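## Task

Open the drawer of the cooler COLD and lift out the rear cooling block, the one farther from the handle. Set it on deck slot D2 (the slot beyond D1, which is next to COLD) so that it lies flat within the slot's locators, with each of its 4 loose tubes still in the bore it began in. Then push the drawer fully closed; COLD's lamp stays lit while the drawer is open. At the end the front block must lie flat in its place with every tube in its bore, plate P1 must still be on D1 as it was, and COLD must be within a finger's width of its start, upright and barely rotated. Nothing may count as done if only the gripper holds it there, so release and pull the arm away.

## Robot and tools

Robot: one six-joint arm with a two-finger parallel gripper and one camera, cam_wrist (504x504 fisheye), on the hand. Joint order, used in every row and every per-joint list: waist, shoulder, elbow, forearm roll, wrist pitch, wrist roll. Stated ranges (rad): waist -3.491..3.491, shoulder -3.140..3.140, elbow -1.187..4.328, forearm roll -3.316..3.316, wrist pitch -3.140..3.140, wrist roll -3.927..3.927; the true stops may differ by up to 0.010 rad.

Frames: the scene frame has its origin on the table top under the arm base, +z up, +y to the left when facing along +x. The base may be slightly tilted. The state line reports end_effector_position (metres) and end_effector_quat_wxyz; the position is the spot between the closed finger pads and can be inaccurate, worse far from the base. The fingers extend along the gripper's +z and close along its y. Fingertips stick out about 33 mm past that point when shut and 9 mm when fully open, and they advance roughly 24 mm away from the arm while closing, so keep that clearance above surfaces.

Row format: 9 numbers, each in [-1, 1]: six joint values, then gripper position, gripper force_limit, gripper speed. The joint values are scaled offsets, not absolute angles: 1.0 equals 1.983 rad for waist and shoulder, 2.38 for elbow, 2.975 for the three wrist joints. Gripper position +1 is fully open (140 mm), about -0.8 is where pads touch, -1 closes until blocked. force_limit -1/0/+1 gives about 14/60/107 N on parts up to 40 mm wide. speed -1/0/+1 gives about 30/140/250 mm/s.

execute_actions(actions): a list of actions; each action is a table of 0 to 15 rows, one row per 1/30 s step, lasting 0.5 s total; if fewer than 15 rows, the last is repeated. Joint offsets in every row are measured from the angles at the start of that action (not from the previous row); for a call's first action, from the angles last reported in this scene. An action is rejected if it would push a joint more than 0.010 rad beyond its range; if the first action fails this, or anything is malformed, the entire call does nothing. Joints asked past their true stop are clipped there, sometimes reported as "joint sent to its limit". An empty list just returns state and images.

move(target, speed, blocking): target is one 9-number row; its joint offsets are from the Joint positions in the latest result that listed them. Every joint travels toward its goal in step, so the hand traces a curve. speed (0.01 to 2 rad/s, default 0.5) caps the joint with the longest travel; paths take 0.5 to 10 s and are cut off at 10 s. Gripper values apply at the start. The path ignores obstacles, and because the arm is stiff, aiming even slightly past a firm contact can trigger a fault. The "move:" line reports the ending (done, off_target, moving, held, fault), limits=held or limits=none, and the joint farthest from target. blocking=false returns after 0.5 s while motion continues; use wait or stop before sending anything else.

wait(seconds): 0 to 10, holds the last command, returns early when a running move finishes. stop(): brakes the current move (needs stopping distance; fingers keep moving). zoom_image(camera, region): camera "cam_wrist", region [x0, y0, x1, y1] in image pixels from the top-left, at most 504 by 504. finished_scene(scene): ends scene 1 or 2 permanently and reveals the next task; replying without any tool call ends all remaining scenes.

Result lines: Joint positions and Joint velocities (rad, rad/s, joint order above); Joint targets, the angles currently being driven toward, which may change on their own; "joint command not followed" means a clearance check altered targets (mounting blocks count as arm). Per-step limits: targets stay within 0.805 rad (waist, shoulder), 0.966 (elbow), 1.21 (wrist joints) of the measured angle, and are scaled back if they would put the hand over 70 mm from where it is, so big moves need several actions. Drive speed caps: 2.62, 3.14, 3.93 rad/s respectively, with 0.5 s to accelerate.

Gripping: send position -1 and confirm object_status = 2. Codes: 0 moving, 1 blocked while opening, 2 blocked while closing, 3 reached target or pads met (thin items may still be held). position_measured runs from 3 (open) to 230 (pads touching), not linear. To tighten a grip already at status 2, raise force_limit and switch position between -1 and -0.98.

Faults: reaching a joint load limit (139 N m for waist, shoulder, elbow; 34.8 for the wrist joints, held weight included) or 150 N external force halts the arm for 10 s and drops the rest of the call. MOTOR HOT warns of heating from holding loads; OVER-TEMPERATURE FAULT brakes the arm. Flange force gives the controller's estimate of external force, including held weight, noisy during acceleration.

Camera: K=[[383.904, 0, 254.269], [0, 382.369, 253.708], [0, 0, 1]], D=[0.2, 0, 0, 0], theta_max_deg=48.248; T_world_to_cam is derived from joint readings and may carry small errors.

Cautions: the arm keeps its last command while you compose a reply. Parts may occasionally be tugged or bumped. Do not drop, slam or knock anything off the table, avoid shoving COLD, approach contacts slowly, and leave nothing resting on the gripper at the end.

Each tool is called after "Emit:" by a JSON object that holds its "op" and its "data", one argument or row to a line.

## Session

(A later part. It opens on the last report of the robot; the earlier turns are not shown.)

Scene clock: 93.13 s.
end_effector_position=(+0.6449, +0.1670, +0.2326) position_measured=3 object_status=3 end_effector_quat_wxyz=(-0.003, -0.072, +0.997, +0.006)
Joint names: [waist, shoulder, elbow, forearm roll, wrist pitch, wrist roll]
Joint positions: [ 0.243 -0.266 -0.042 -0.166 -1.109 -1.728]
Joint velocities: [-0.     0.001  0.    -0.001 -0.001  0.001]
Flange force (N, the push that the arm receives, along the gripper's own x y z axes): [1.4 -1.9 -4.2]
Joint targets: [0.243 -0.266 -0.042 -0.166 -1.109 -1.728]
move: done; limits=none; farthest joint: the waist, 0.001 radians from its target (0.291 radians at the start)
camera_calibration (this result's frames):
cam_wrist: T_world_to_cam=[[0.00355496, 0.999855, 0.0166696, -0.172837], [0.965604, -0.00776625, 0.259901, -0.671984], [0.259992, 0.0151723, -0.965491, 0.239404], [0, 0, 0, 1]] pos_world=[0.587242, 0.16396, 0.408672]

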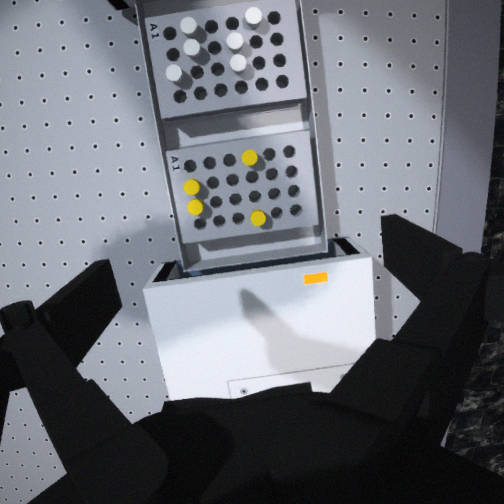

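Emit:
{"op": "move", "data": {
  "target": [0.0376,0.0496,-0.0718,0.0178,0.0946,0.505,0.4,-0.3,0],
  "speed": 0.9
}}

Scene clock: 98.30 s.
end_effector_position=(+0.6225, +0.1636, +0.1194) position_measured=78 object_status=3 end_effector_quat_wxyz=(+0.000, +0.752, -0.659, +0.002)
Joint names: [waist, shoulder, elbow, forearm roll, wrist pitch, wrist roll]
Joint positions: [ 0.318 -0.167 -0.213 -0.113 -0.828 -0.226]
Joint velocities: [ 0.    -0.     0.001 -0.001  0.     0.002]
Flange force (N, the push that the arm receives, along the gripper's own x y z axes): [1.4 0.2 -4.6]
Joint targets: [0.318 -0.167 -0.213 -0.113 -0.827 -0.226]
move: done; limits=none; farthest joint: the waist, 0.000 radians from its target (0.075 radians at the start)
camera_calibration (this result's frames):
cam_wrist: T_world_to_cam=[[-0.999866, 0.0161728, 0.00266578, 0.619833], [0.0163012, 0.96414, 0.264893, -0.189627], [0.00171388, 0.264901, -0.964274, 0.255751], [0, 0, 0, 1]] pos_world=[0.622402, 0.105054, 0.295192]

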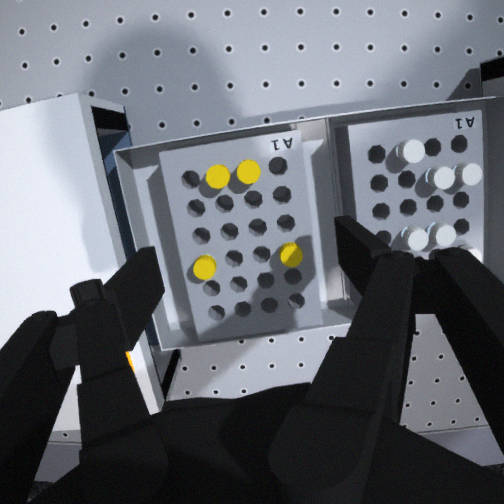

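Emit:
{"op": "move", "data": {
  "target": [0.0037,0.034,-0.0009,-0.0007,0.0234,0.0007,0.4,-0.3,0],
  "speed": 0.12
}}

Scene clock: 100.57 s.
end_effector_position=(+0.6244, +0.1644, +0.0832) position_measured=78 object_status=3 end_effector_quat_wxyz=(+0.000, +0.752, -0.659, +0.001)
Joint names: [waist, shoulder, elbow, forearm roll, wrist pitch, wrist roll]
Joint positions: [ 0.325 -0.1   -0.215 -0.115 -0.758 -0.224]
Joint velocities: [ 0.     0.002 -0.001 -0.001  0.001 -0.   ]
Flange force (N, the push that the arm receives, along the gripper's own x y z axes): [2.1 1.1 -4.7]
Joint targets: [0.325 -0.100 -0.215 -0.115 -0.758 -0.224]
move: done; limits=none; farthest joint: the shoulder, 0.001 radians from its target (0.068 radians at the start)
camera_calibration (this result's frames):
cam_wrist: T_world_to_cam=[[-0.999873, 0.0155927, 0.00317533, 0.62179], [0.0158763, 0.964027, 0.26533, -0.180573], [0.00107613, 0.265347, -0.964152, 0.220928], [0, 0, 0, 1]] pos_world=[0.62434, 0.105759, 0.258946]

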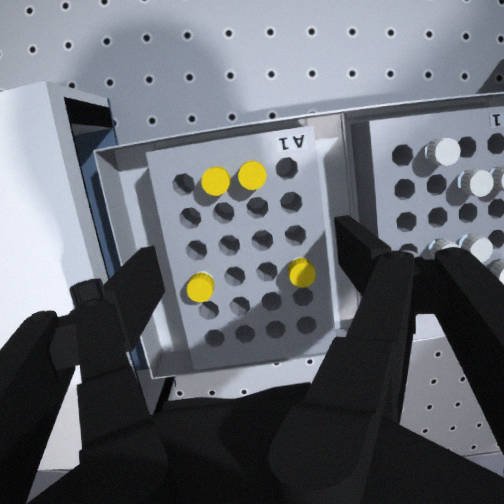

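Emit:
{"op": "move", "data": {
  "target": [0,0,0,0,0,0,0.3,-0.3,-0.5]
}}

Emit:
{"op": "move", "data": {
  "target": [0.0015,0.0139,-0.0004,-0.0003,0.0096,0.0003,0.3,-0.3,-0.5],
  "speed": 0.02
}}

Scene clock: 101.83 s.
end_effector_position=(+0.6243, +0.1644, +0.0832) position_measured=91 object_status=3 end_effector_quat_wxyz=(+0.000, +0.752, -0.659, +0.001)
Joint names: [waist, shoulder, elbow, forearm roll, wrist pitch, wrist roll]
Joint positions: [ 0.325 -0.1   -0.215 -0.115 -0.758 -0.224]
Joint velocities: [ 0.     0.    -0.003 -0.001 -0.    -0.   ]
Flange force (N, the push that the arm receives, along the gripper's own x y z axes): [2.5 2.2 -5.6]
Joint targets: [0.325 -0.100 -0.215 -0.115 -0.758 -0.224]
move: done; limits=none; farthest joint: the waist, 0.000 radians from its target (0.000 radians at the start)
camera_calibration (this result's frames):
cam_wrist: T_world_to_cam=[[-0.999873, 0.0155979, 0.00320939, 0.621772], [0.0158904, 0.964029, 0.265321, -0.180562], [0.0010445, 0.265338, -0.964155, 0.2209], [0, 0, 0, 1]] pos_world=[0.624332, 0.105756, 0.258893]

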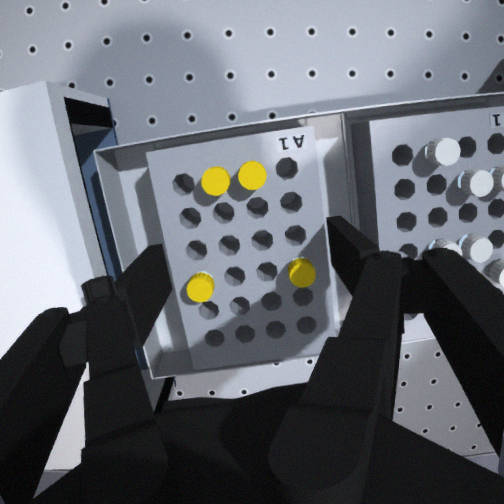

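Scene clock: 103.50 s.
end_effector_position=(+0.6244, +0.1644, +0.0684) position_measured=91 object_status=3 end_effector_quat_wxyz=(+0.000, +0.752, -0.659, +0.001)
Joint names: [waist, shoulder, elbow, forearm roll, wrist pitch, wrist roll]
Joint positions: [ 0.328 -0.073 -0.216 -0.116 -0.729 -0.223]
Joint velocities: [-0.     0.001 -0.    -0.     0.001  0.   ]
Flange force (N, the push that the arm receives, along the gripper's own x y z axes): [1.2 -0.1 -6.2]
Joint targets: [0.328 -0.072 -0.216 -0.116 -0.729 -0.223]
move: done; limits=none; farthest joint: the waist, 0.000 radians from its target (0.003 radians at the start)
camera_calibration (this result's frames):
cam_wrist: T_world_to_cam=[[-0.999877, 0.0153205, 0.00333462, 0.621919], [0.0156561, 0.964023, 0.265359, -0.176522], [0.000850786, 0.265378, -0.964144, 0.206723], [0, 0, 0, 1]] pos_world=[0.624431, 0.105784, 0.244079]

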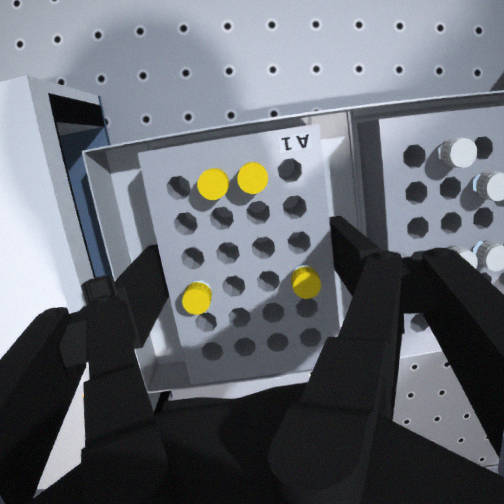

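Emit:
{"op": "move", "data": {
  "target": [0.001,0.0095,-0.0003,-0.0002,0.0066,0.0002,0.3,-0.3,-0.5],
  "speed": 0.02
}}

Emit:
{"op": "move", "data": {
  "target": [0,0,0,0,0,0,-1,0.2,-1]
}}

Scene clock: 105.03 s.
end_effector_position=(+0.6242, +0.1643, +0.0582) position_measured=91 object_status=3 end_effector_quat_wxyz=(+0.000, +0.752, -0.659, +0.001)
Joint names: [waist, shoulder, elbow, forearm roll, wrist pitch, wrist roll]
Joint positions: [ 0.33  -0.054 -0.217 -0.117 -0.71  -0.222]
Joint velocities: [0.    0.002 0.    0.001 0.001 0.   ]
Flange force (N, the push that the arm receives, along the gripper's own x y z axes): [1.7 2.6 -4.9]
Joint targets: [0.330 -0.054 -0.217 -0.117 -0.710 -0.222]
move: done; limits=none; farthest joint: the waist, 0.000 radians from its target (0.002 radians at the start)
camera_calibration (this result's frames):
cam_wrist: T_world_to_cam=[[-0.99988, 0.0151563, 0.0033243, 0.621818], [0.0154951, 0.964038, 0.265312, -0.173635], [0.000816404, 0.265331, -0.964157, 0.197032], [0, 0, 0, 1]] pos_world=[0.624273, 0.105688, 0.23397]

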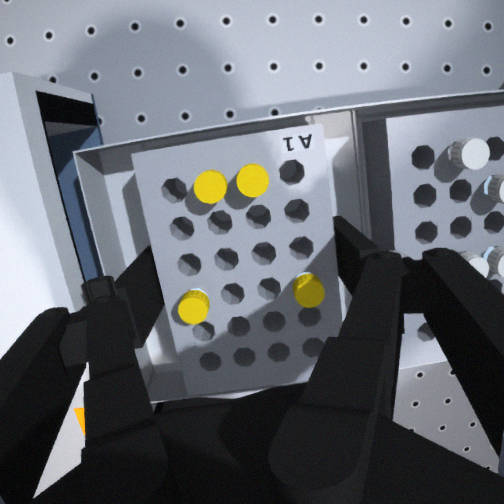

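Scene clock: 105.53 s.
end_effector_position=(+0.6242, +0.1643, +0.0582) position_measured=104 object_status=2 end_effector_quat_wxyz=(+0.000, +0.752, -0.659, +0.001)
Joint names: [waist, shoulder, elbow, forearm roll, wrist pitch, wrist roll]
Joint positions: [ 0.33  -0.054 -0.217 -0.117 -0.71  -0.222]
Joint velocities: [ 0.001  0.    -0.001 -0.    -0.    -0.   ]
Flange force (N, the push that the arm receives, along the gripper's own x y z axes): [-0.8 3.1 -21.8]
Joint targets: [0.330 -0.054 -0.217 -0.117 -0.710 -0.222]
move: done; limits=none; farthest joint: the waist, 0.000 radians from its target (0.000 radians at the start)
camera_calibration (this result's frames):
cam_wrist: T_world_to_cam=[[-0.999879, 0.0151943, 0.00337997, 0.621769], [0.0155465, 0.964036, 0.265318, -0.173652], [0.000772911, 0.265339, -0.964155, 0.19703], [0, 0, 0, 1]] pos_world=[0.624241, 0.105679, 0.233939]

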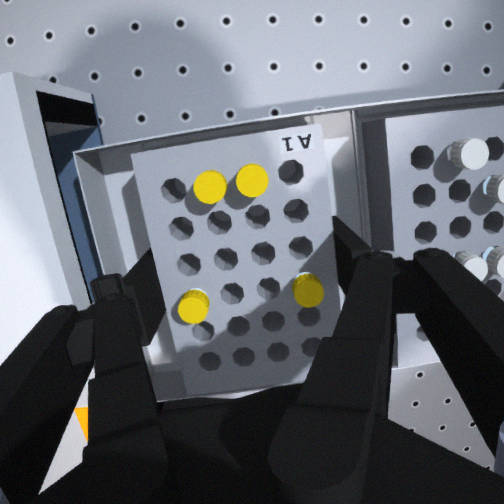

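Emit:
{"op": "move", "data": {
  "target": [-0.006,-0.057,0.0017,0.0013,-0.0397,-0.0013,-1,0.2,-1],
  "speed": 0.06
}}

Emit:
{"op": "move", "data": {
  "target": [-0.004,-0.04,0,0,-0.0275,0,-1,0.2,-1],
  "speed": 0.1
}}

Scene clock: 108.40 s.
end_effector_position=(+0.6223, +0.1636, +0.1191) position_measured=104 object_status=2 end_effector_quat_wxyz=(+0.001, +0.752, -0.659, +0.001)
Joint names: [waist, shoulder, elbow, forearm roll, wrist pitch, wrist roll]
Joint positions: [ 0.318 -0.167 -0.213 -0.113 -0.828 -0.226]
Joint velocities: [ 0.    -0.002 -0.001 -0.    -0.001 -0.   ]
Flange force (N, the push that the arm receives, along the gripper's own x y z axes): [1.4 3.0 3.8]
Joint targets: [0.318 -0.167 -0.213 -0.113 -0.828 -0.226]
move: done; limits=none; farthest joint: the waist, 0.000 radians from its target (0.012 radians at the start)
camera_calibration (this result's frames):
cam_wrist: T_world_to_cam=[[-0.999865, 0.0160542, 0.00356025, 0.61952], [0.016424, 0.964224, 0.264579, -0.189632], [0.000814726, 0.264601, -0.964358, 0.25601], [0, 0, 0, 1]] pos_world=[0.622342, 0.105161, 0.294852]

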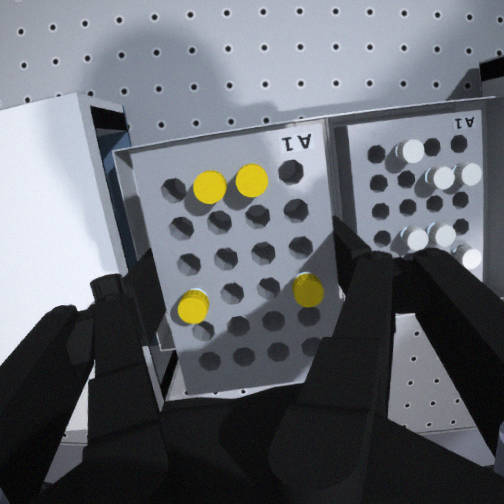

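Scene clock: 109.60 s.
end_effector_position=(+0.6153, +0.1618, +0.1604) position_measured=104 object_status=2 end_effector_quat_wxyz=(+0.002, +0.752, -0.659, +0.001)
Joint names: [waist, shoulder, elbow, forearm roll, wrist pitch, wrist roll]
Joint positions: [ 0.31  -0.246 -0.213 -0.113 -0.91  -0.226]
Joint velocities: [-0.001 -0.001  0.001 -0.001 -0.001  0.   ]
Flange force (N, the push that the arm receives, along the gripper's own x y z axes): [1.2 2.4 5.3]
Joint targets: [0.310 -0.246 -0.213 -0.113 -0.910 -0.226]
move: done; limits=none; farthest joint: the waist, 0.000 radians from its target (0.008 radians at the start)
camera_calibration (this result's frames):
cam_wrist: T_world_to_cam=[[-0.999866, 0.0152963, 0.00576673, 0.612204], [0.0162768, 0.964258, 0.264465, -0.198552], [-0.00151528, 0.264524, -0.964378, 0.297789], [0, 0, 0, 1]] pos_world=[0.615806, 0.103319, 0.336161]

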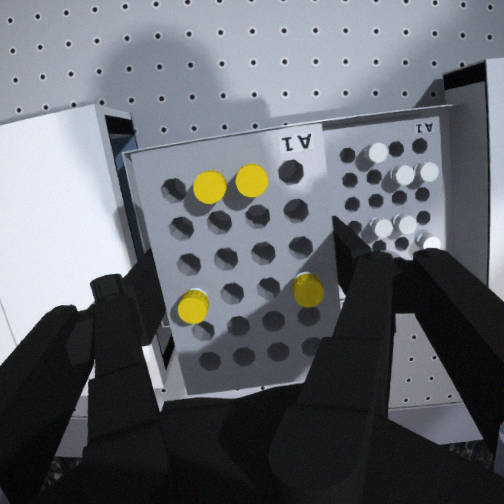

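Emit:
{"op": "move", "data": {
  "target": [-0.005,-0.05,0,0,-0.0345,0,-1,0.2,-1],
  "speed": 0.15
}}

Emit:
{"op": "move", "data": {
  "target": [-0.5425,0.3806,0.2152,-0.1956,-0.0847,-0.1693,-1,0.2,-1],
  "speed": 0.3
}}

Scene clock: 112.83 s.
end_effector_position=(+0.6022, +0.1579, +0.2111) position_measured=104 object_status=2 end_effector_quat_wxyz=(+0.003, +0.753, -0.658, -0.000)
Joint names: [waist, shoulder, elbow, forearm roll, wrist pitch, wrist roll]
Joint positions: [ 0.3   -0.345 -0.213 -0.113 -1.012 -0.226]
Joint velocities: [-0.    -0.001 -0.    -0.    -0.001 -0.   ]
Flange force (N, the push that the arm receives, along the gripper's own x y z axes): [1.1 5.0 4.0]
Joint targets: [0.300 -0.345 -0.213 -0.113 -1.012 -0.226]
move: done; limits=none; farthest joint: the waist, 0.000 radians from its target (0.010 radians at the start)
camera_calibration (this result's frames):
cam_wrist: T_world_to_cam=[[-0.999868, 0.0137583, 0.0086174, 0.598497], [0.0155429, 0.96454, 0.263477, -0.207366], [-0.00468684, 0.263577, -0.964627, 0.349852], [0, 0, 0, 1]] pos_world=[0.603281, 0.0995662, 0.386956]

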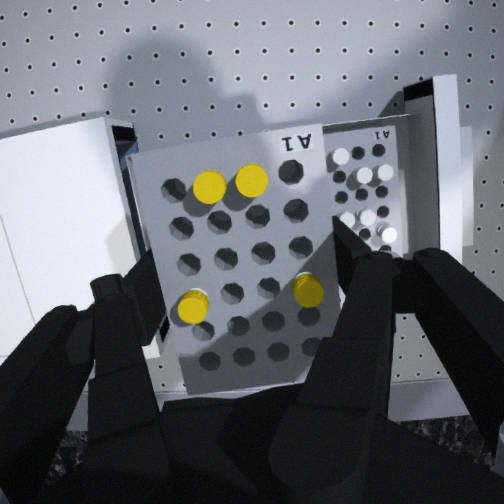

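Scene clock: 116.90 s.
end_effector_position=(+0.6040, -0.3175, +0.1792) position_measured=104 object_status=2 end_effector_quat_wxyz=(+0.001, -0.000, +1.000, -0.000)
Joint names: [waist, shoulder, elbow, forearm roll, wrist pitch, wrist roll]
Joint positions: [-0.776  0.41   0.299 -0.695 -1.264 -0.73 ]
Joint velocities: [-0.001  0.001 -0.001  0.001 -0.    -0.   ]
Flange force (N, the push that the arm receives, along the gripper's own x y z axes): [1.7 0.7 4.3]
Joint targets: [-0.776 0.410 0.299 -0.695 -1.264 -0.730]
move: done; limits=none; farthest joint: the waist, 0.000 radians from its target (1.076 radians at the start)
camera_calibration (this result's frames):
cam_wrist: T_world_to_cam=[[0.147118, 0.989109, 0.00450633, 0.224739], [0.9526, -0.142912, 0.268569, -0.659019], [0.266288, -0.0352187, -0.96325, 0.185531], [0, 0, 0, 1]] pos_world=[0.545314, -0.309939, 0.354691]

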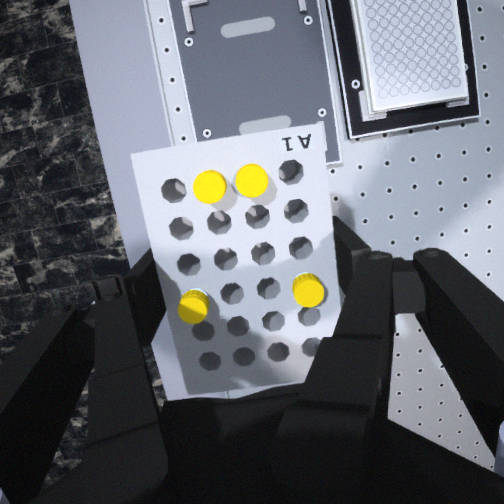

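Emit:
{"op": "move", "data": {
  "target": [0.0046,-0.0297,-0.1515,-0.0308,0.0768,0.0802,-1,0.2,-1],
  "speed": 0.2
}}

Scene clock: 121.07 s.
end_effector_position=(+0.4861, -0.2917, +0.1001) position_measured=104 object_status=2 end_effector_quat_wxyz=(+0.000, -0.012, +1.000, +0.000)
Joint names: [waist, shoulder, elbow, forearm roll, wrist pitch, wrist roll]
Joint positions: [-0.767  0.351 -0.061 -0.786 -1.036 -0.491]
Joint velocities: [-0.     0.    -0.001 -0.001  0.001  0.001]
Flange force (N, the push that the arm receives, along the gripper's own x y z axes): [2.3 3.9 4.3]
Joint targets: [-0.767 0.351 -0.061 -0.786 -1.036 -0.491]
move: done; limits=none; farthest joint: the waist, 0.000 radians from its target (0.009 radians at the start)
camera_calibration (this result's frames):
cam_wrist: T_world_to_cam=[[0.124268, 0.992233, 0.005535, 0.228799], [0.955745, -0.121193, 0.268073, -0.516887], [0.266661, -0.0280227, -0.963383, 0.143597], [0, 0, 0, 1]] pos_world=[0.427288, -0.285641, 0.275636]

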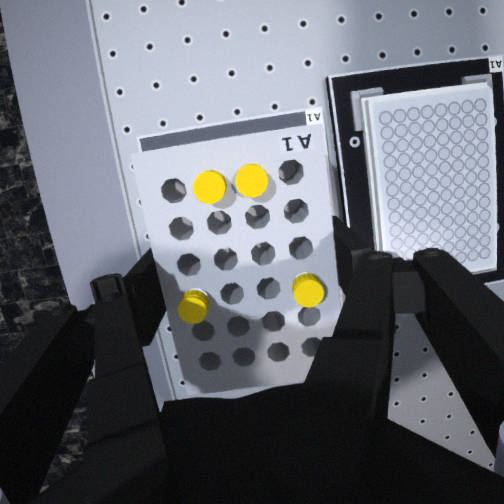

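Emit:
{"op": "move", "data": {
  "target": [0.0173,0.0231,0.0006,-0.0073,0.0178,0.0042,-1,0.2,-1],
  "speed": 0.05
}}

Emit:
{"op": "zoom_image", "data": {
  "camera": "cam_wrist",
  "region": [100,70,360,230]
}}

Scene clock: 123.67 s.
end_effector_position=(+0.4867, -0.2918, +0.0682) position_measured=104 object_status=2 end_effector_quat_wxyz=(+0.001, -0.012, +1.000, +0.001)
Joint names: [waist, shoulder, elbow, forearm roll, wrist pitch, wrist roll]
Joint positions: [-0.732  0.397 -0.06  -0.808 -0.983 -0.479]
Joint velocities: [ 0.001  0.002 -0.002 -0.     0.001  0.   ]
Flange force (N, the push that the arm receives, along the gripper's own x y z axes): [1.7 0.1 5.6]
Joint targets: [-0.732 0.397 -0.060 -0.808 -0.983 -0.479]
move: done; limits=none; farthest joint: the waist, 0.000 radians from its target (0.034 radians at the start)
camera_calibration (this result's frames):
cam_wrist: T_world_to_cam=[[0.124092, 0.992251, 0.00628391, 0.229067], [0.955609, -0.12121, 0.26855, -0.508902], [0.267231, -0.0273198, -0.963245, 0.112663], [0, 0, 0, 1]] pos_world=[0.42778, -0.285898, 0.243748]

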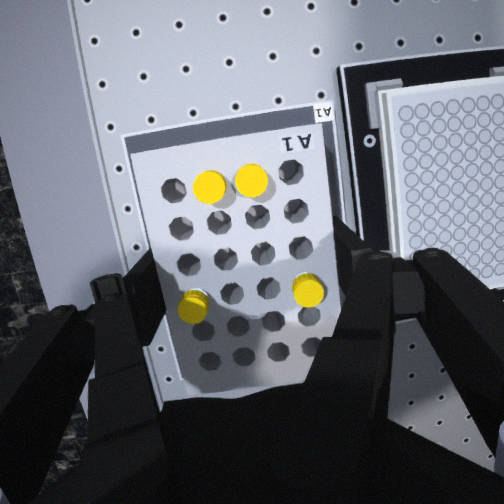

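Region (100, 70, 360, 230) of cam_wrist's 504x504 image, scaled by 1.938, with more detail than that image has; it fills the top 310 rows of this view, and the rest is white.

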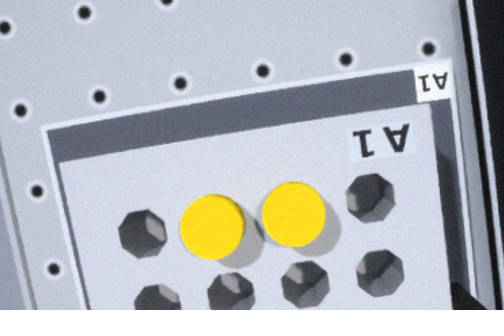

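Emit:
{"op": "move", "data": {
  "target": [0.0055,0.0087,0,-0.0027,0.0067,0.0021,-1,0.2,-1],
  "speed": 0.015
}}

Scene clock: 126.23 s.
end_effector_position=(+0.4859, -0.2925, +0.0569) position_measured=104 object_status=2 end_effector_quat_wxyz=(+0.001, -0.012, +1.000, +0.000)
Joint names: [waist, shoulder, elbow, forearm roll, wrist pitch, wrist roll]
Joint positions: [-0.722  0.414 -0.06  -0.816 -0.963 -0.472]
Joint velocities: [ 0.001  0.001 -0.    -0.002  0.001  0.   ]
Flange force (N, the push that the arm receives, along the gripper's own x y z axes): [-6.0 33.3 -116.5]
Joint targets: [-0.722 0.414 -0.060 -0.816 -0.963 -0.472]
move: done; limits=none; farthest joint: the shoulder, 0.001 radians from its target (0.018 radians at the start)
camera_calibration (this result's frames):
cam_wrist: T_world_to_cam=[[0.1243, 0.992232, 0.00504761, 0.229937], [0.955562, -0.121074, 0.268781, -0.505115], [0.267304, -0.0285863, -0.963188, 0.101533], [0, 0, 0, 1]] pos_world=[0.426947, -0.286405, 0.2324]

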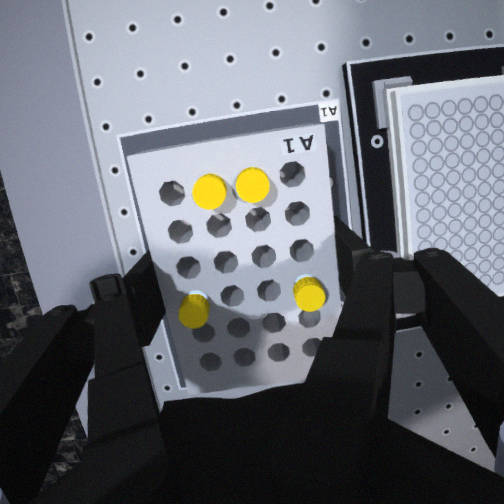

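Hard contact; backing up 4 mm.

Emit:
{"op": "move", "data": {
  "target": [-0.0022,-0.0029,0,0.0009,-0.0022,-0.0005,-1,0.2,-1],
  "speed": 0.015
}}

Emit:
{"op": "zoom_image", "data": {
  "camera": "cam_wrist",
  "region": [90,70,390,400]
}}

Scene clock: 127.47 s.
end_effector_position=(+0.4861, -0.2927, +0.0609) position_measured=104 object_status=2 end_effector_quat_wxyz=(+0.001, -0.012, +1.000, +0.000)
Joint names: [waist, shoulder, elbow, forearm roll, wrist pitch, wrist roll]
Joint positions: [-0.726  0.408 -0.06  -0.813 -0.969 -0.474]
Joint velocities: [-0.001 -0.002  0.    -0.001 -0.001 -0.001]
Flange force (N, the push that the arm receives, along the gripper's own x y z axes): [0.5 0.8 4.7]
Joint targets: [-0.726 0.408 -0.060 -0.813 -0.969 -0.474]
move: done; limits=none; farthest joint: the waist, 0.001 radians from its target (0.005 radians at the start)
camera_calibration (this result's frames):
cam_wrist: T_world_to_cam=[[0.12421, 0.992243, 0.00509425, 0.230055], [0.955493, -0.120991, 0.269064, -0.50635], [0.267593, -0.0285528, -0.963109, 0.105162], [0, 0, 0, 1]] pos_world=[0.427098, -0.286532, 0.236351]

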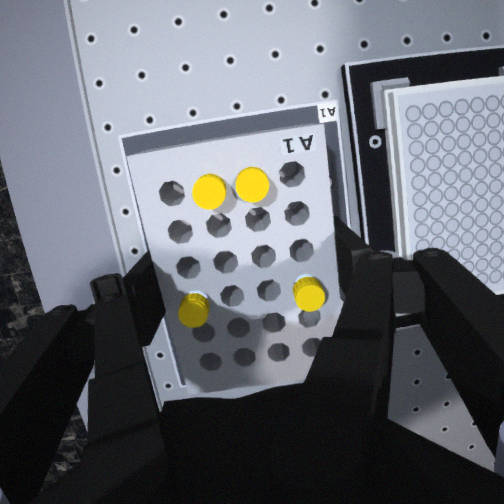

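Region (90, 70, 390, 400) of cam_wrist's 504x504 image, scaled by 1.527, with more detail than that image has; it fills the left 458 columns of this view, and the rest is white.

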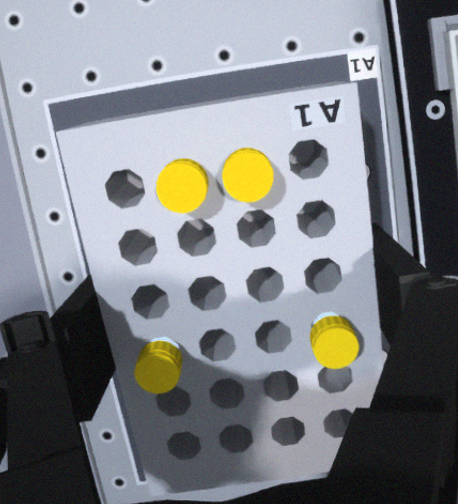

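Emit:
{"op": "move", "data": {
  "target": [0.0018,-0.0006,0.0028,0.0012,-0.0014,-0.0032,-1,0.2,-1],
  "speed": 0.01
}}

Emit:
{"op": "move", "data": {
  "target": [0.0014,0.0018,0,-0.0006,0.0014,0.0003,-1,0.2,-1],
  "speed": 0.01
}}

Scene clock: 130.63 s.
end_effector_position=(+0.4899, -0.2917, +0.0618) position_measured=104 object_status=2 end_effector_quat_wxyz=(+0.001, -0.012, +1.000, +0.001)
Joint names: [waist, shoulder, elbow, forearm roll, wrist pitch, wrist roll]
Joint positions: [-0.722  0.407 -0.053 -0.81  -0.974 -0.483]
Joint velocities: [ 0.     0.     0.002  0.001 -0.001 -0.001]
Flange force (N, the push that the arm receives, along the gripper's own x y z axes): [0.2 0.6 3.8]
Joint targets: [-0.722 0.407 -0.053 -0.810 -0.974 -0.483]
move: done; limits=none; farthest joint: the waist, 0.000 radians from its target (0.003 radians at the start)
camera_calibration (this result's frames):
cam_wrist: T_world_to_cam=[[0.124297, 0.992227, 0.00606872, 0.228465], [0.955577, -0.121348, 0.268602, -0.510238], [0.26725, -0.0275872, -0.963232, 0.105582], [0, 0, 0, 1]] pos_world=[0.430957, -0.285692, 0.237364]

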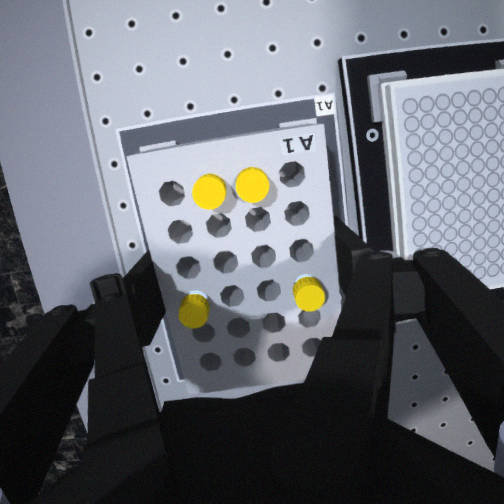

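Scene clock: 131.33 s.
end_effector_position=(+0.4898, -0.2915, +0.0593) position_measured=104 object_status=2 end_effector_quat_wxyz=(+0.001, -0.012, +1.000, +0.001)
Joint names: [waist, shoulder, elbow, forearm roll, wrist pitch, wrist roll]
Joint positions: [-0.72   0.41  -0.053 -0.811 -0.969 -0.482]
Joint velocities: [ 0.     0.001  0.001 -0.     0.001  0.   ]
Flange force (N, the push that the arm receives, along the gripper's own x y z axes): [-0.7 -2.6 5.4]
Joint targets: [-0.720 0.410 -0.053 -0.812 -0.969 -0.482]
move: done; limits=none; farthest joint: the waist, 0.000 radians from its target (0.003 radians at the start)
camera_calibration (this result's frames):
cam_wrist: T_world_to_cam=[[0.124412, 0.992212, 0.00609528, 0.228319], [0.955584, -0.121469, 0.268524, -0.509505], [0.267173, -0.0275831, -0.963254, 0.103217], [0, 0, 0, 1]] pos_world=[0.430892, -0.285583, 0.234847]

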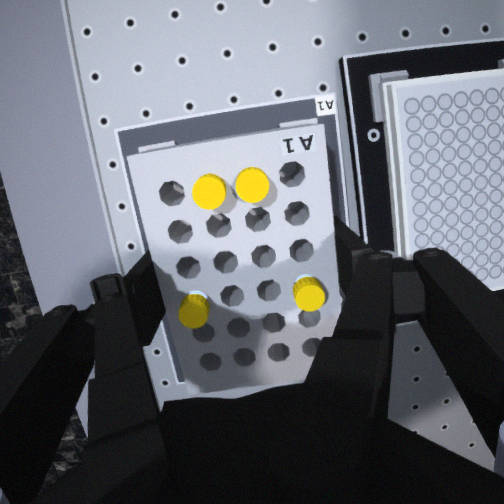

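Emit:
{"op": "zoom_image", "data": {
  "camera": "cam_wrist",
  "region": [110,60,450,200]
}}

Region (110, 60, 450, 200) of cam_wrist's 504x504 image, scaled by 1.482, with more detail than that image has; it fills the top 208 rows of this view, and the rest is white.

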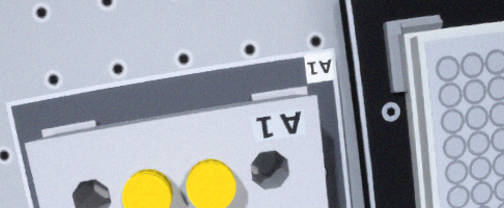

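Emit:
{"op": "move", "data": {
  "target": [0.0002,0.0004,0.002,0.0006,-0.0004,-0.0013,-1,0.2,-1],
  "speed": 0.01
}}

Emit:
{"op": "move", "data": {
  "target": [0.0014,0.0018,0,-0.0006,0.0014,0.0003,-1,0.2,-1],
  "speed": 0.01
}}

Scene clock: 134.40 s.
end_effector_position=(+0.4919, -0.2924, +0.0600) position_measured=104 object_status=2 end_effector_quat_wxyz=(+0.001, -0.011, +1.000, +0.000)
Joint names: [waist, shoulder, elbow, forearm roll, wrist pitch, wrist roll]
Joint positions: [-0.719  0.411 -0.048 -0.81  -0.971 -0.486]
Joint velocities: [-0.    -0.    -0.     0.001 -0.    -0.001]
Flange force (N, the push that the arm receives, along the gripper's own x y z axes): [1.3 1.4 4.1]
Joint targets: [-0.719 0.411 -0.048 -0.810 -0.971 -0.486]
move: done; limits=none; farthest joint: the forearm roll, 0.001 radians from its target (0.002 radians at the start)
camera_calibration (this result's frames):
cam_wrist: T_world_to_cam=[[0.124601, 0.992194, 0.00516166, 0.228849], [0.955358, -0.121376, 0.269366, -0.51171], [0.26789, -0.028632, -0.963024, 0.102573], [0, 0, 0, 1]] pos_world=[0.432874, -0.286235, 0.235436]

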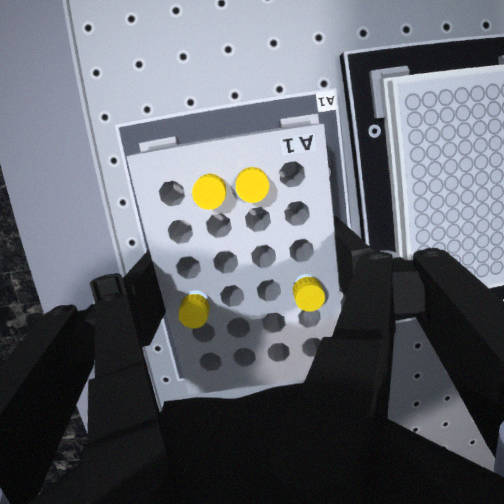

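Scene clock: 135.10 s.
end_effector_position=(+0.4918, -0.2923, +0.0575) position_measured=104 object_status=2 end_effector_quat_wxyz=(+0.001, -0.011, +1.000, +0.000)
Joint names: [waist, shoulder, elbow, forearm roll, wrist pitch, wrist roll]
Joint positions: [-0.716  0.415 -0.048 -0.811 -0.967 -0.485]
Joint velocities: [ 0.001  0.001  0.001 -0.     0.001  0.   ]
Flange force (N, the push that the arm receives, along the gripper's own x y z axes): [4.4 3.0 -7.7]
Joint targets: [-0.716 0.415 -0.048 -0.812 -0.966 -0.485]
move: done; limits=none; farthest joint: the waist, 0.000 radians from its target (0.003 radians at the start)
camera_calibration (this result's frames):
cam_wrist: T_world_to_cam=[[0.12466, 0.992186, 0.00513163, 0.228747], [0.955372, -0.121428, 0.269294, -0.510974], [0.267813, -0.0286676, -0.963044, 0.100231], [0, 0, 0, 1]] pos_world=[0.432812, -0.286132, 0.232955]

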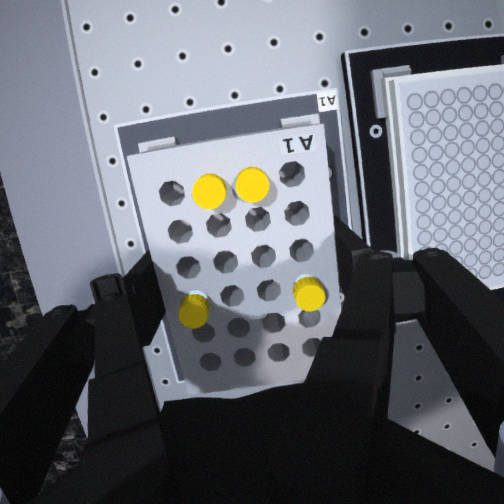

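Light contact; continuing in small steps.

Emit:
{"op": "move", "data": {
  "target": [0.0008,0.0011,0,-0.0003,0.0008,0.0002,-1,0.2,-1],
  "speed": 0.01
}}

Scene clock: 136.37 s.
end_effector_position=(+0.4918, -0.2923, +0.0561) position_measured=104 object_status=2 end_effector_quat_wxyz=(+0.001, -0.012, +1.000, +0.000)
Joint names: [waist, shoulder, elbow, forearm roll, wrist pitch, wrist roll]
Joint positions: [-0.715  0.417 -0.048 -0.812 -0.964 -0.485]
Joint velocities: [ 0.     0.001  0.    -0.001  0.001 -0.   ]
Flange force (N, the push that the arm receives, along the gripper's own x y z axes): [6.0 13.6 -68.2]
Joint targets: [-0.715 0.417 -0.048 -0.812 -0.964 -0.485]
move: done; limits=none; farthest joint: the waist, 0.001 radians from its target (0.002 radians at the start)
camera_calibration (this result's frames):
cam_wrist: T_world_to_cam=[[0.124498, 0.992207, 0.00503783, 0.228828], [0.955429, -0.121249, 0.269174, -0.510515], [0.267688, -0.0286983, -0.963078, 0.0989843], [0, 0, 0, 1]] pos_world=[0.432775, -0.286103, 0.231594]

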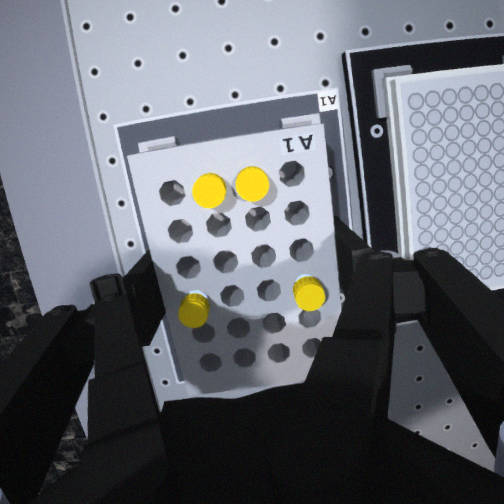

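Emit:
{"op": "move", "data": {
  "target": [-0.0007,-0.0009,0,0.0003,-0.0007,-0.0002,-1,0.2,-1],
  "speed": 0.01
}}

Emit:
{"op": "move", "data": {
  "target": [0,0,0,0,0,0,0.4,0.2,-1]
}}

Emit:
{"op": "move", "data": {
  "target": [-0.046,-0.0614,-0.0017,0.0194,-0.0473,-0.0112,0.4,0.2,-1],
  "speed": 0.15
}}

Emit:
{"op": "zoom_image", "data": {
  "camera": "cam_wrist",
  "region": [120,90,400,400]
}}

Scene clock: 137.77 s.
end_effector_position=(+0.4917, -0.2923, +0.0573) position_measured=104 object_status=2 end_effector_quat_wxyz=(+0.001, -0.011, +1.000, +0.000)
Joint names: [waist, shoulder, elbow, forearm roll, wrist pitch, wrist roll]
Joint positions: [-0.716  0.415 -0.048 -0.811 -0.966 -0.485]
Joint velocities: [-0.001 -0.002  0.001  0.002  0.     0.   ]
Flange force (N, the push that the arm receives, along the gripper's own x y z axes): [0.4 0.4 3.5]
Joint targets: [-0.716 0.415 -0.048 -0.811 -0.966 -0.485]
move: done; limits=none; farthest joint: the waist, 0.000 radians from its target (0.002 radians at the start)
camera_calibration (this result's frames):
cam_wrist: T_world_to_cam=[[0.124773, 0.992172, 0.00517721, 0.228688], [0.955413, -0.121554, 0.269093, -0.510849], [0.267616, -0.0286292, -0.9631, 0.100183], [0, 0, 0, 1]] pos_world=[0.432727, -0.286126, 0.232769]

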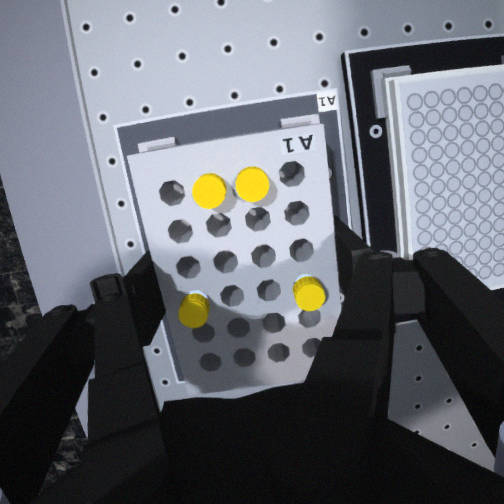

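Scene clock: 138.53 s.
end_effector_position=(+0.4917, -0.2923, +0.0573) position_measured=78 object_status=3 end_effector_quat_wxyz=(+0.001, -0.011, +1.000, +0.000)
Joint names: [waist, shoulder, elbow, forearm roll, wrist pitch, wrist roll]
Joint positions: [-0.716  0.415 -0.048 -0.811 -0.966 -0.485]
Joint velocities: [ 0.    -0.001  0.001  0.001 -0.     0.   ]
Flange force (N, the push that the arm receives, along the gripper's own x y z axes): [0.8 0.7 -4.6]
Joint targets: [-0.716 0.415 -0.048 -0.811 -0.966 -0.485]
move: done; limits=none; farthest joint: the waist, 0.000 radians from its target (0.000 radians at the start)
camera_calibration (this result's frames):
cam_wrist: T_world_to_cam=[[0.124636, 0.992189, 0.00508268, 0.228779], [0.955435, -0.121398, 0.269086, -0.510852], [0.267601, -0.0286817, -0.963103, 0.100227], [0, 0, 0, 1]] pos_world=[0.432751, -0.286134, 0.232829]

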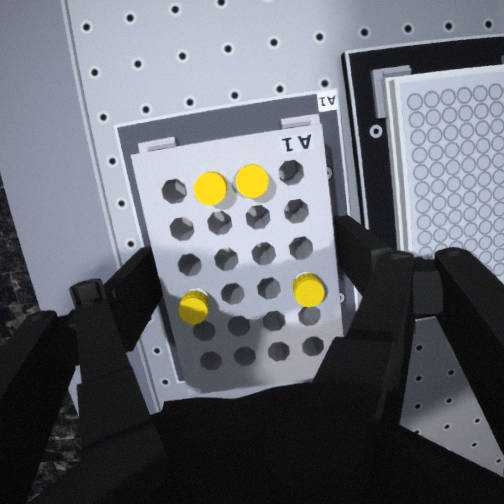

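Scene clock: 139.87 s.
end_effector_position=(+0.4873, -0.2911, +0.1425) position_measured=78 object_status=3 end_effector_quat_wxyz=(-0.002, -0.010, +1.000, -0.002)
Joint names: [waist, shoulder, elbow, forearm roll, wrist pitch, wrist roll]
Joint positions: [-0.807  0.293 -0.052 -0.754 -1.107 -0.519]
Joint velocities: [-0.001 -0.002  0.002 -0.001 -0.001  0.   ]
Flange force (N, the push that the arm receives, along the gripper's own x y z axes): [0.9 0.9 -4.0]
Joint targets: [-0.808 0.293 -0.052 -0.754 -1.107 -0.519]
move: done; limits=none; farthest joint: the waist, 0.000 radians from its target (0.091 radians at the start)
camera_calibration (this result's frames):
cam_wrist: T_world_to_cam=[[0.126791, 0.991929, -0.000481873, 0.227343], [0.956482, -0.122131, 0.265, -0.529505], [0.262803, -0.0340606, -0.964248, 0.184466], [0, 0, 0, 1]] pos_world=[0.429159, -0.283894, 0.3183]

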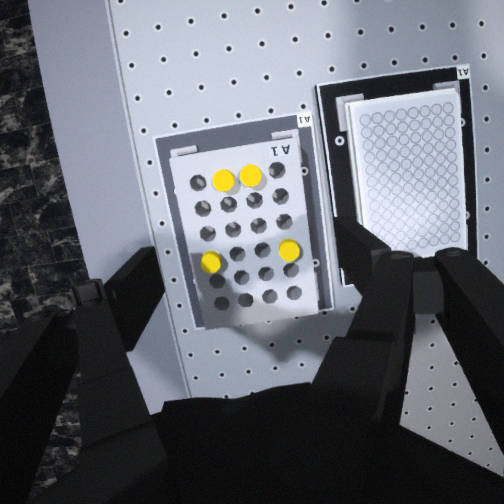

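Region (120, 90, 400, 400) of cam_wrist's 504x504 image, scaled by 1.626, with more detail than that image has; it fills the left 455 columns of this view, and the rest is white.

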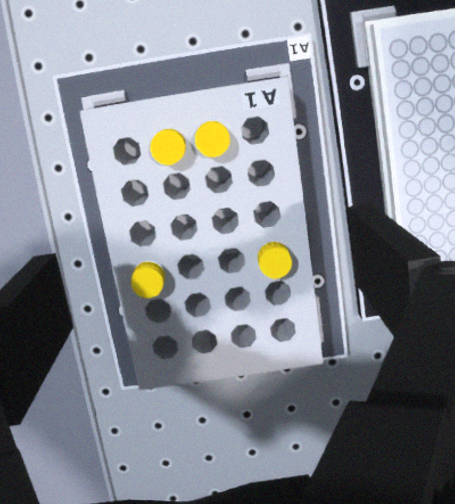

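Emit:
{"op": "move", "data": {
  "target": [0.0156,0.059,0.1475,0.0198,-0.0528,-0.0709,1,0,0],
  "speed": 0.5
}}

Emit:
{"op": "zoom_image", "data": {
  "camera": "cam_wrist",
  "region": [150,0,500,220]
}}

Scene clock: 141.60 s.
end_effector_position=(+0.6034, -0.3179, +0.1790) position_measured=3 object_status=3 end_effector_quat_wxyz=(+0.000, +0.001, +1.000, -0.000)
Joint names: [waist, shoulder, elbow, forearm roll, wrist pitch, wrist roll]
Joint positions: [-0.777  0.41   0.299 -0.695 -1.264 -0.73 ]
Joint velocities: [-0.    -0.001  0.002 -0.    -0.    -0.001]
Flange force (N, the push that the arm receives, along the gripper's own x y z axes): [3.7 3.7 -4.3]
Joint targets: [-0.777 0.410 0.299 -0.695 -1.264 -0.730]
move: done; limits=none; farthest joint: the waist, 0.000 radians from its target (0.031 radians at the start)
camera_calibration (this result's frames):
cam_wrist: T_world_to_cam=[[0.148359, 0.988923, 0.00458052, 0.224362], [0.952504, -0.144138, 0.268255, -0.658667], [0.265943, -0.035435, -0.963337, 0.185706], [0, 0, 0, 1]] pos_world=[0.54471, -0.310235, 0.35456]

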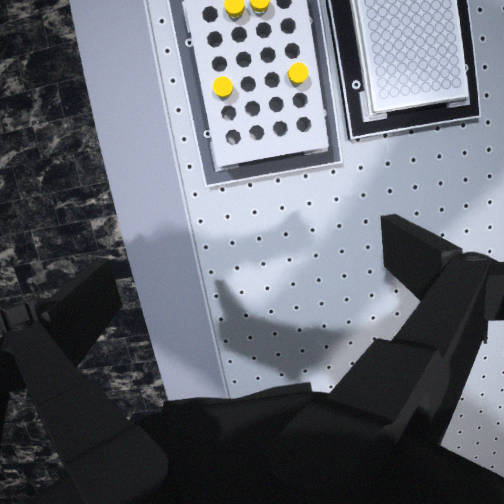

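Region (150, 0, 500, 220) of cam_wrist's 504x504 image, scaled by 1.440, with more detail than that image has; it fills the top 317 rows of this view, and the rest is white.

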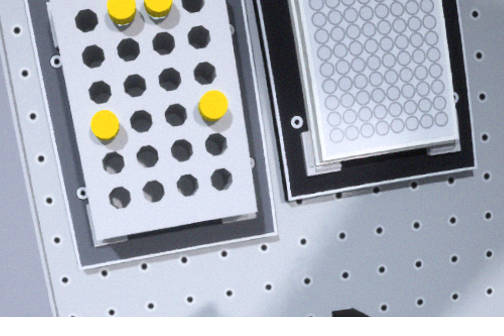

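Emit:
{"op": "move", "data": {
  "target": [0.543,-0.3806,-0.2152,0.1956,0.0847,0.1693,1,0,0],
  "speed": 0.9
}}

Emit:
{"op": "move", "data": {
  "target": [0.106,-0.098,-0.2,0.0645,0.098,-0.094,1,0,0],
  "speed": 0.5
}}

Emit:
{"op": "move", "data": {
  "target": [0,0.05,0,0,0.0333,0,1,0,0],
  "speed": 0.15
}}

Scene clock: 145.37 s.
end_effector_position=(+0.6017, +0.1578, +0.2106) position_measured=3 object_status=3 end_effector_quat_wxyz=(+0.003, +0.753, -0.658, -0.001)
Joint names: [waist, shoulder, elbow, forearm roll, wrist pitch, wrist roll]
Joint positions: [ 0.3   -0.345 -0.214 -0.113 -1.012 -0.226]
Joint velocities: [ 0.001 -0.001 -0.002  0.     0.     0.001]
Flange force (N, the push that the arm receives, along the gripper's own x y z axes): [0.4 0.4 -3.7]
Joint targets: [0.300 -0.345 -0.214 -0.113 -1.012 -0.226]
move: done; limits=none; farthest joint: the waist, 0.000 radians from its target (1.076 radians at the start)
camera_calibration (this result's frames):
cam_wrist: T_world_to_cam=[[-0.999859, 0.013707, 0.00970311, 0.597763], [0.0157787, 0.96458, 0.263318, -0.207263], [-0.00575012, 0.263434, -0.96466, 0.350046], [0, 0, 0, 1]] pos_world=[0.602961, 0.0995142, 0.386451]

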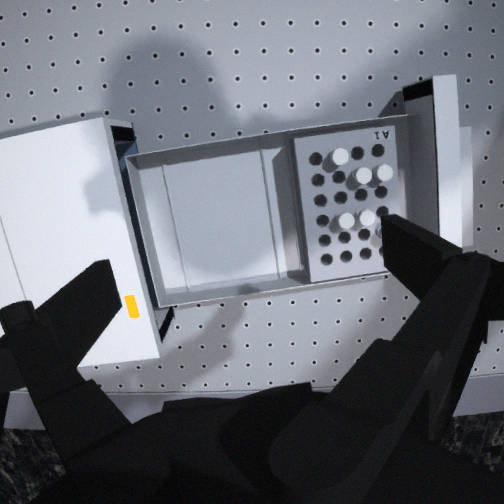

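Scene clock: 146.83 s.
end_effector_position=(+0.4766, +0.1419, +0.1397) position_measured=3 object_status=3 end_effector_quat_wxyz=(+0.003, +0.753, -0.658, +0.006)
Joint names: [waist, shoulder, elbow, forearm roll, wrist pitch, wrist roll]
Joint positions: [ 0.511 -0.539 -0.689  0.079 -0.721 -0.505]
Joint velocities: [ 0.001  0.    -0.001 -0.001  0.001 -0.001]
Flange force (N, the push that the arm receives, along the gripper's own x y z axes): no reading
Joint targets: [0.511 -0.539 -0.690 0.079 -0.720 -0.506]
move: done; limits=none; farthest joint: the elbow, 0.001 radians from its target (0.476 radians at the start)
camera_calibration (this result's frames):
cam_wrist: T_world_to_cam=[[-0.99992, 0.0126233, -0.000824357, 0.47524], [0.0119948, 0.966801, 0.25525, -0.168655], [0.0040191, 0.25522, -0.966875, 0.281978], [0, 0, 0, 1]] pos_world=[0.476092, 0.0850901, 0.316078]

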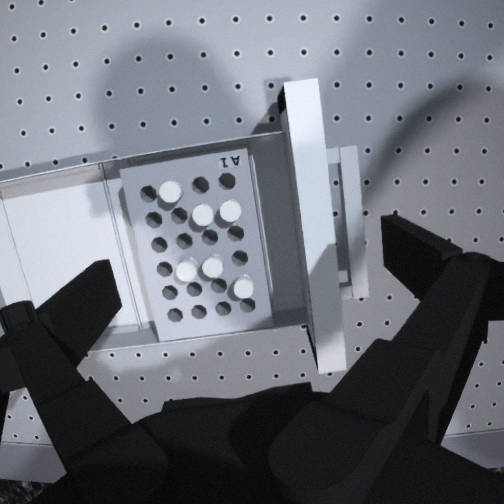

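Scene clock: 147.87 s.
end_effector_position=(+0.4803, +0.1486, +0.1040) position_measured=3 object_status=3 end_effector_quat_wxyz=(+0.002, +0.755, -0.656, +0.003)
Joint names: [waist, shoulder, elbow, forearm roll, wrist pitch, wrist roll]
Joint positions: [ 0.511 -0.44  -0.69   0.079 -0.622 -0.506]
Joint velocities: [ 0.     0.002  0.001  0.002  0.001 -0.   ]
Flange force (N, the push that the arm receives, along the gripper's own x y z axes): no reading
Joint targets: [0.511 -0.440 -0.689 0.079 -0.621 -0.505]
move: done; limits=none; farthest joint: the elbow, 0.001 radians from its target (0.000 radians at the start)
camera_calibration (this result's frames):
cam_wrist: T_world_to_cam=[[-0.999966, 0.00774529, 0.00278142, 0.479199], [0.00820211, 0.965566, 0.26003, -0.164524], [-0.000671631, 0.260044, -0.965596, 0.247068], [0, 0, 0, 1]] pos_world=[0.480699, 0.0908983, 0.280016]

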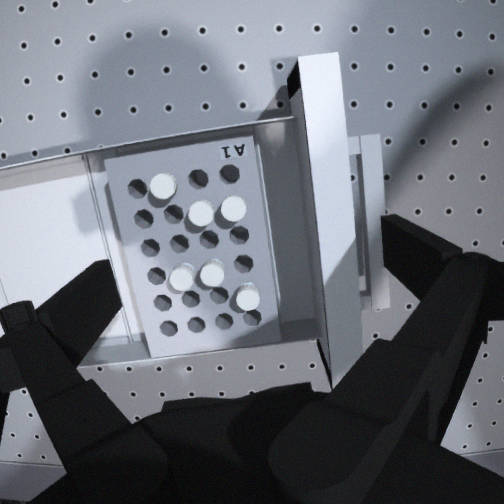

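Emit:
{"op": "move", "data": {
  "target": [0,0.0235,0,0,0.0165,0,1,0,0],
  "speed": 0.1
}}

Emit:
{"op": "move", "data": {
  "target": [-0.0786,0.1152,0.157,-0.059,-0.0484,0.0892,1,0,0],
  "speed": 0.1
}}

Scene clock: 149.37 s.
end_effector_position=(+0.4817, +0.1516, +0.0870) position_measured=3 object_status=3 end_effector_quat_wxyz=(+0.001, +0.756, -0.655, +0.002)
Joint names: [waist, shoulder, elbow, forearm roll, wrist pitch, wrist roll]
Joint positions: [ 0.511 -0.393 -0.689  0.079 -0.573 -0.506]
Joint velocities: [0.    0.001 0.    0.    0.001 0.   ]
Flange force (N, the push that the arm receives, along the gripper's own x y z axes): no reading
Joint targets: [0.511 -0.393 -0.690 0.079 -0.572 -0.506]
move: done; limits=none; farthest joint: the elbow, 0.001 radians from its target (0.001 radians at the start)
camera_calibration (this result's frames):
cam_wrist: T_world_to_cam=[[-0.999981, 0.00566685, 0.00249756, 0.481], [0.0061251, 0.964523, 0.263929, -0.162278], [-0.000913307, 0.263939, -0.964539, 0.229304], [0, 0, 0, 1]] pos_world=[0.482194, 0.0932733, 0.262801]

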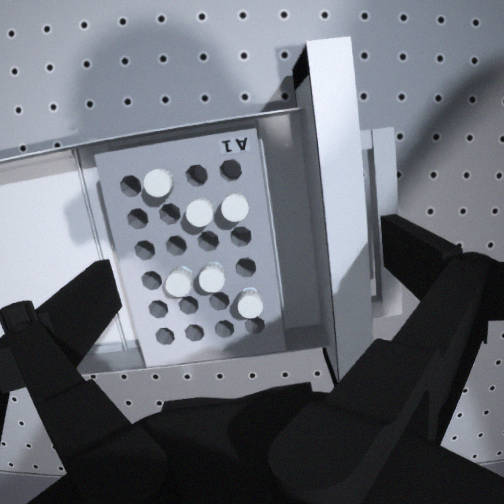

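Scene clock: 153.47 s.
end_effector_position=(+0.5934, +0.1631, +0.0859) position_measured=3 object_status=3 end_effector_quat_wxyz=(-0.002, +0.758, -0.652, +0.000)
Joint names: [waist, shoulder, elbow, forearm roll, wrist pitch, wrist roll]
Joint positions: [ 0.355 -0.165 -0.316 -0.096 -0.716 -0.24 ]
Joint velocities: [-0.  0.  0.  0. -0.  0.]
Flange force (N, the push that the arm receives, along the gripper's own x y z axes): [-0.5 3.5 -5.9]
Joint targets: [0.355 -0.165 -0.316 -0.096 -0.716 -0.240]
move: done; limits=none; farthest joint: the elbow, 0.001 radians from its target (0.374 radians at the start)
camera_calibration (this result's frames):
cam_wrist: T_world_to_cam=[[-0.999996, -0.00170396, 0.00216046, 0.593869], [-0.00105826, 0.962956, 0.269655, -0.169665], [-0.00253991, 0.269651, -0.962955, 0.225194], [0, 0, 0, 1]] pos_world=[0.594259, 0.103668, 0.26132]

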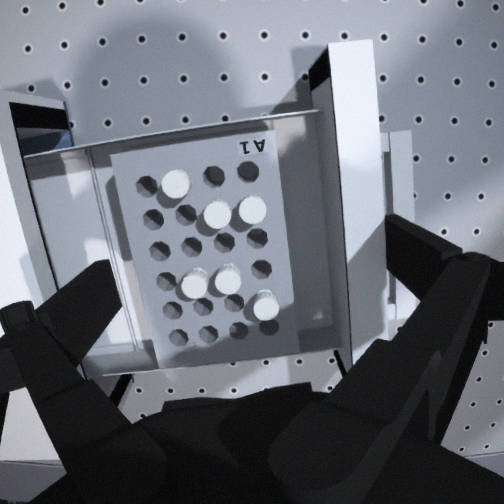

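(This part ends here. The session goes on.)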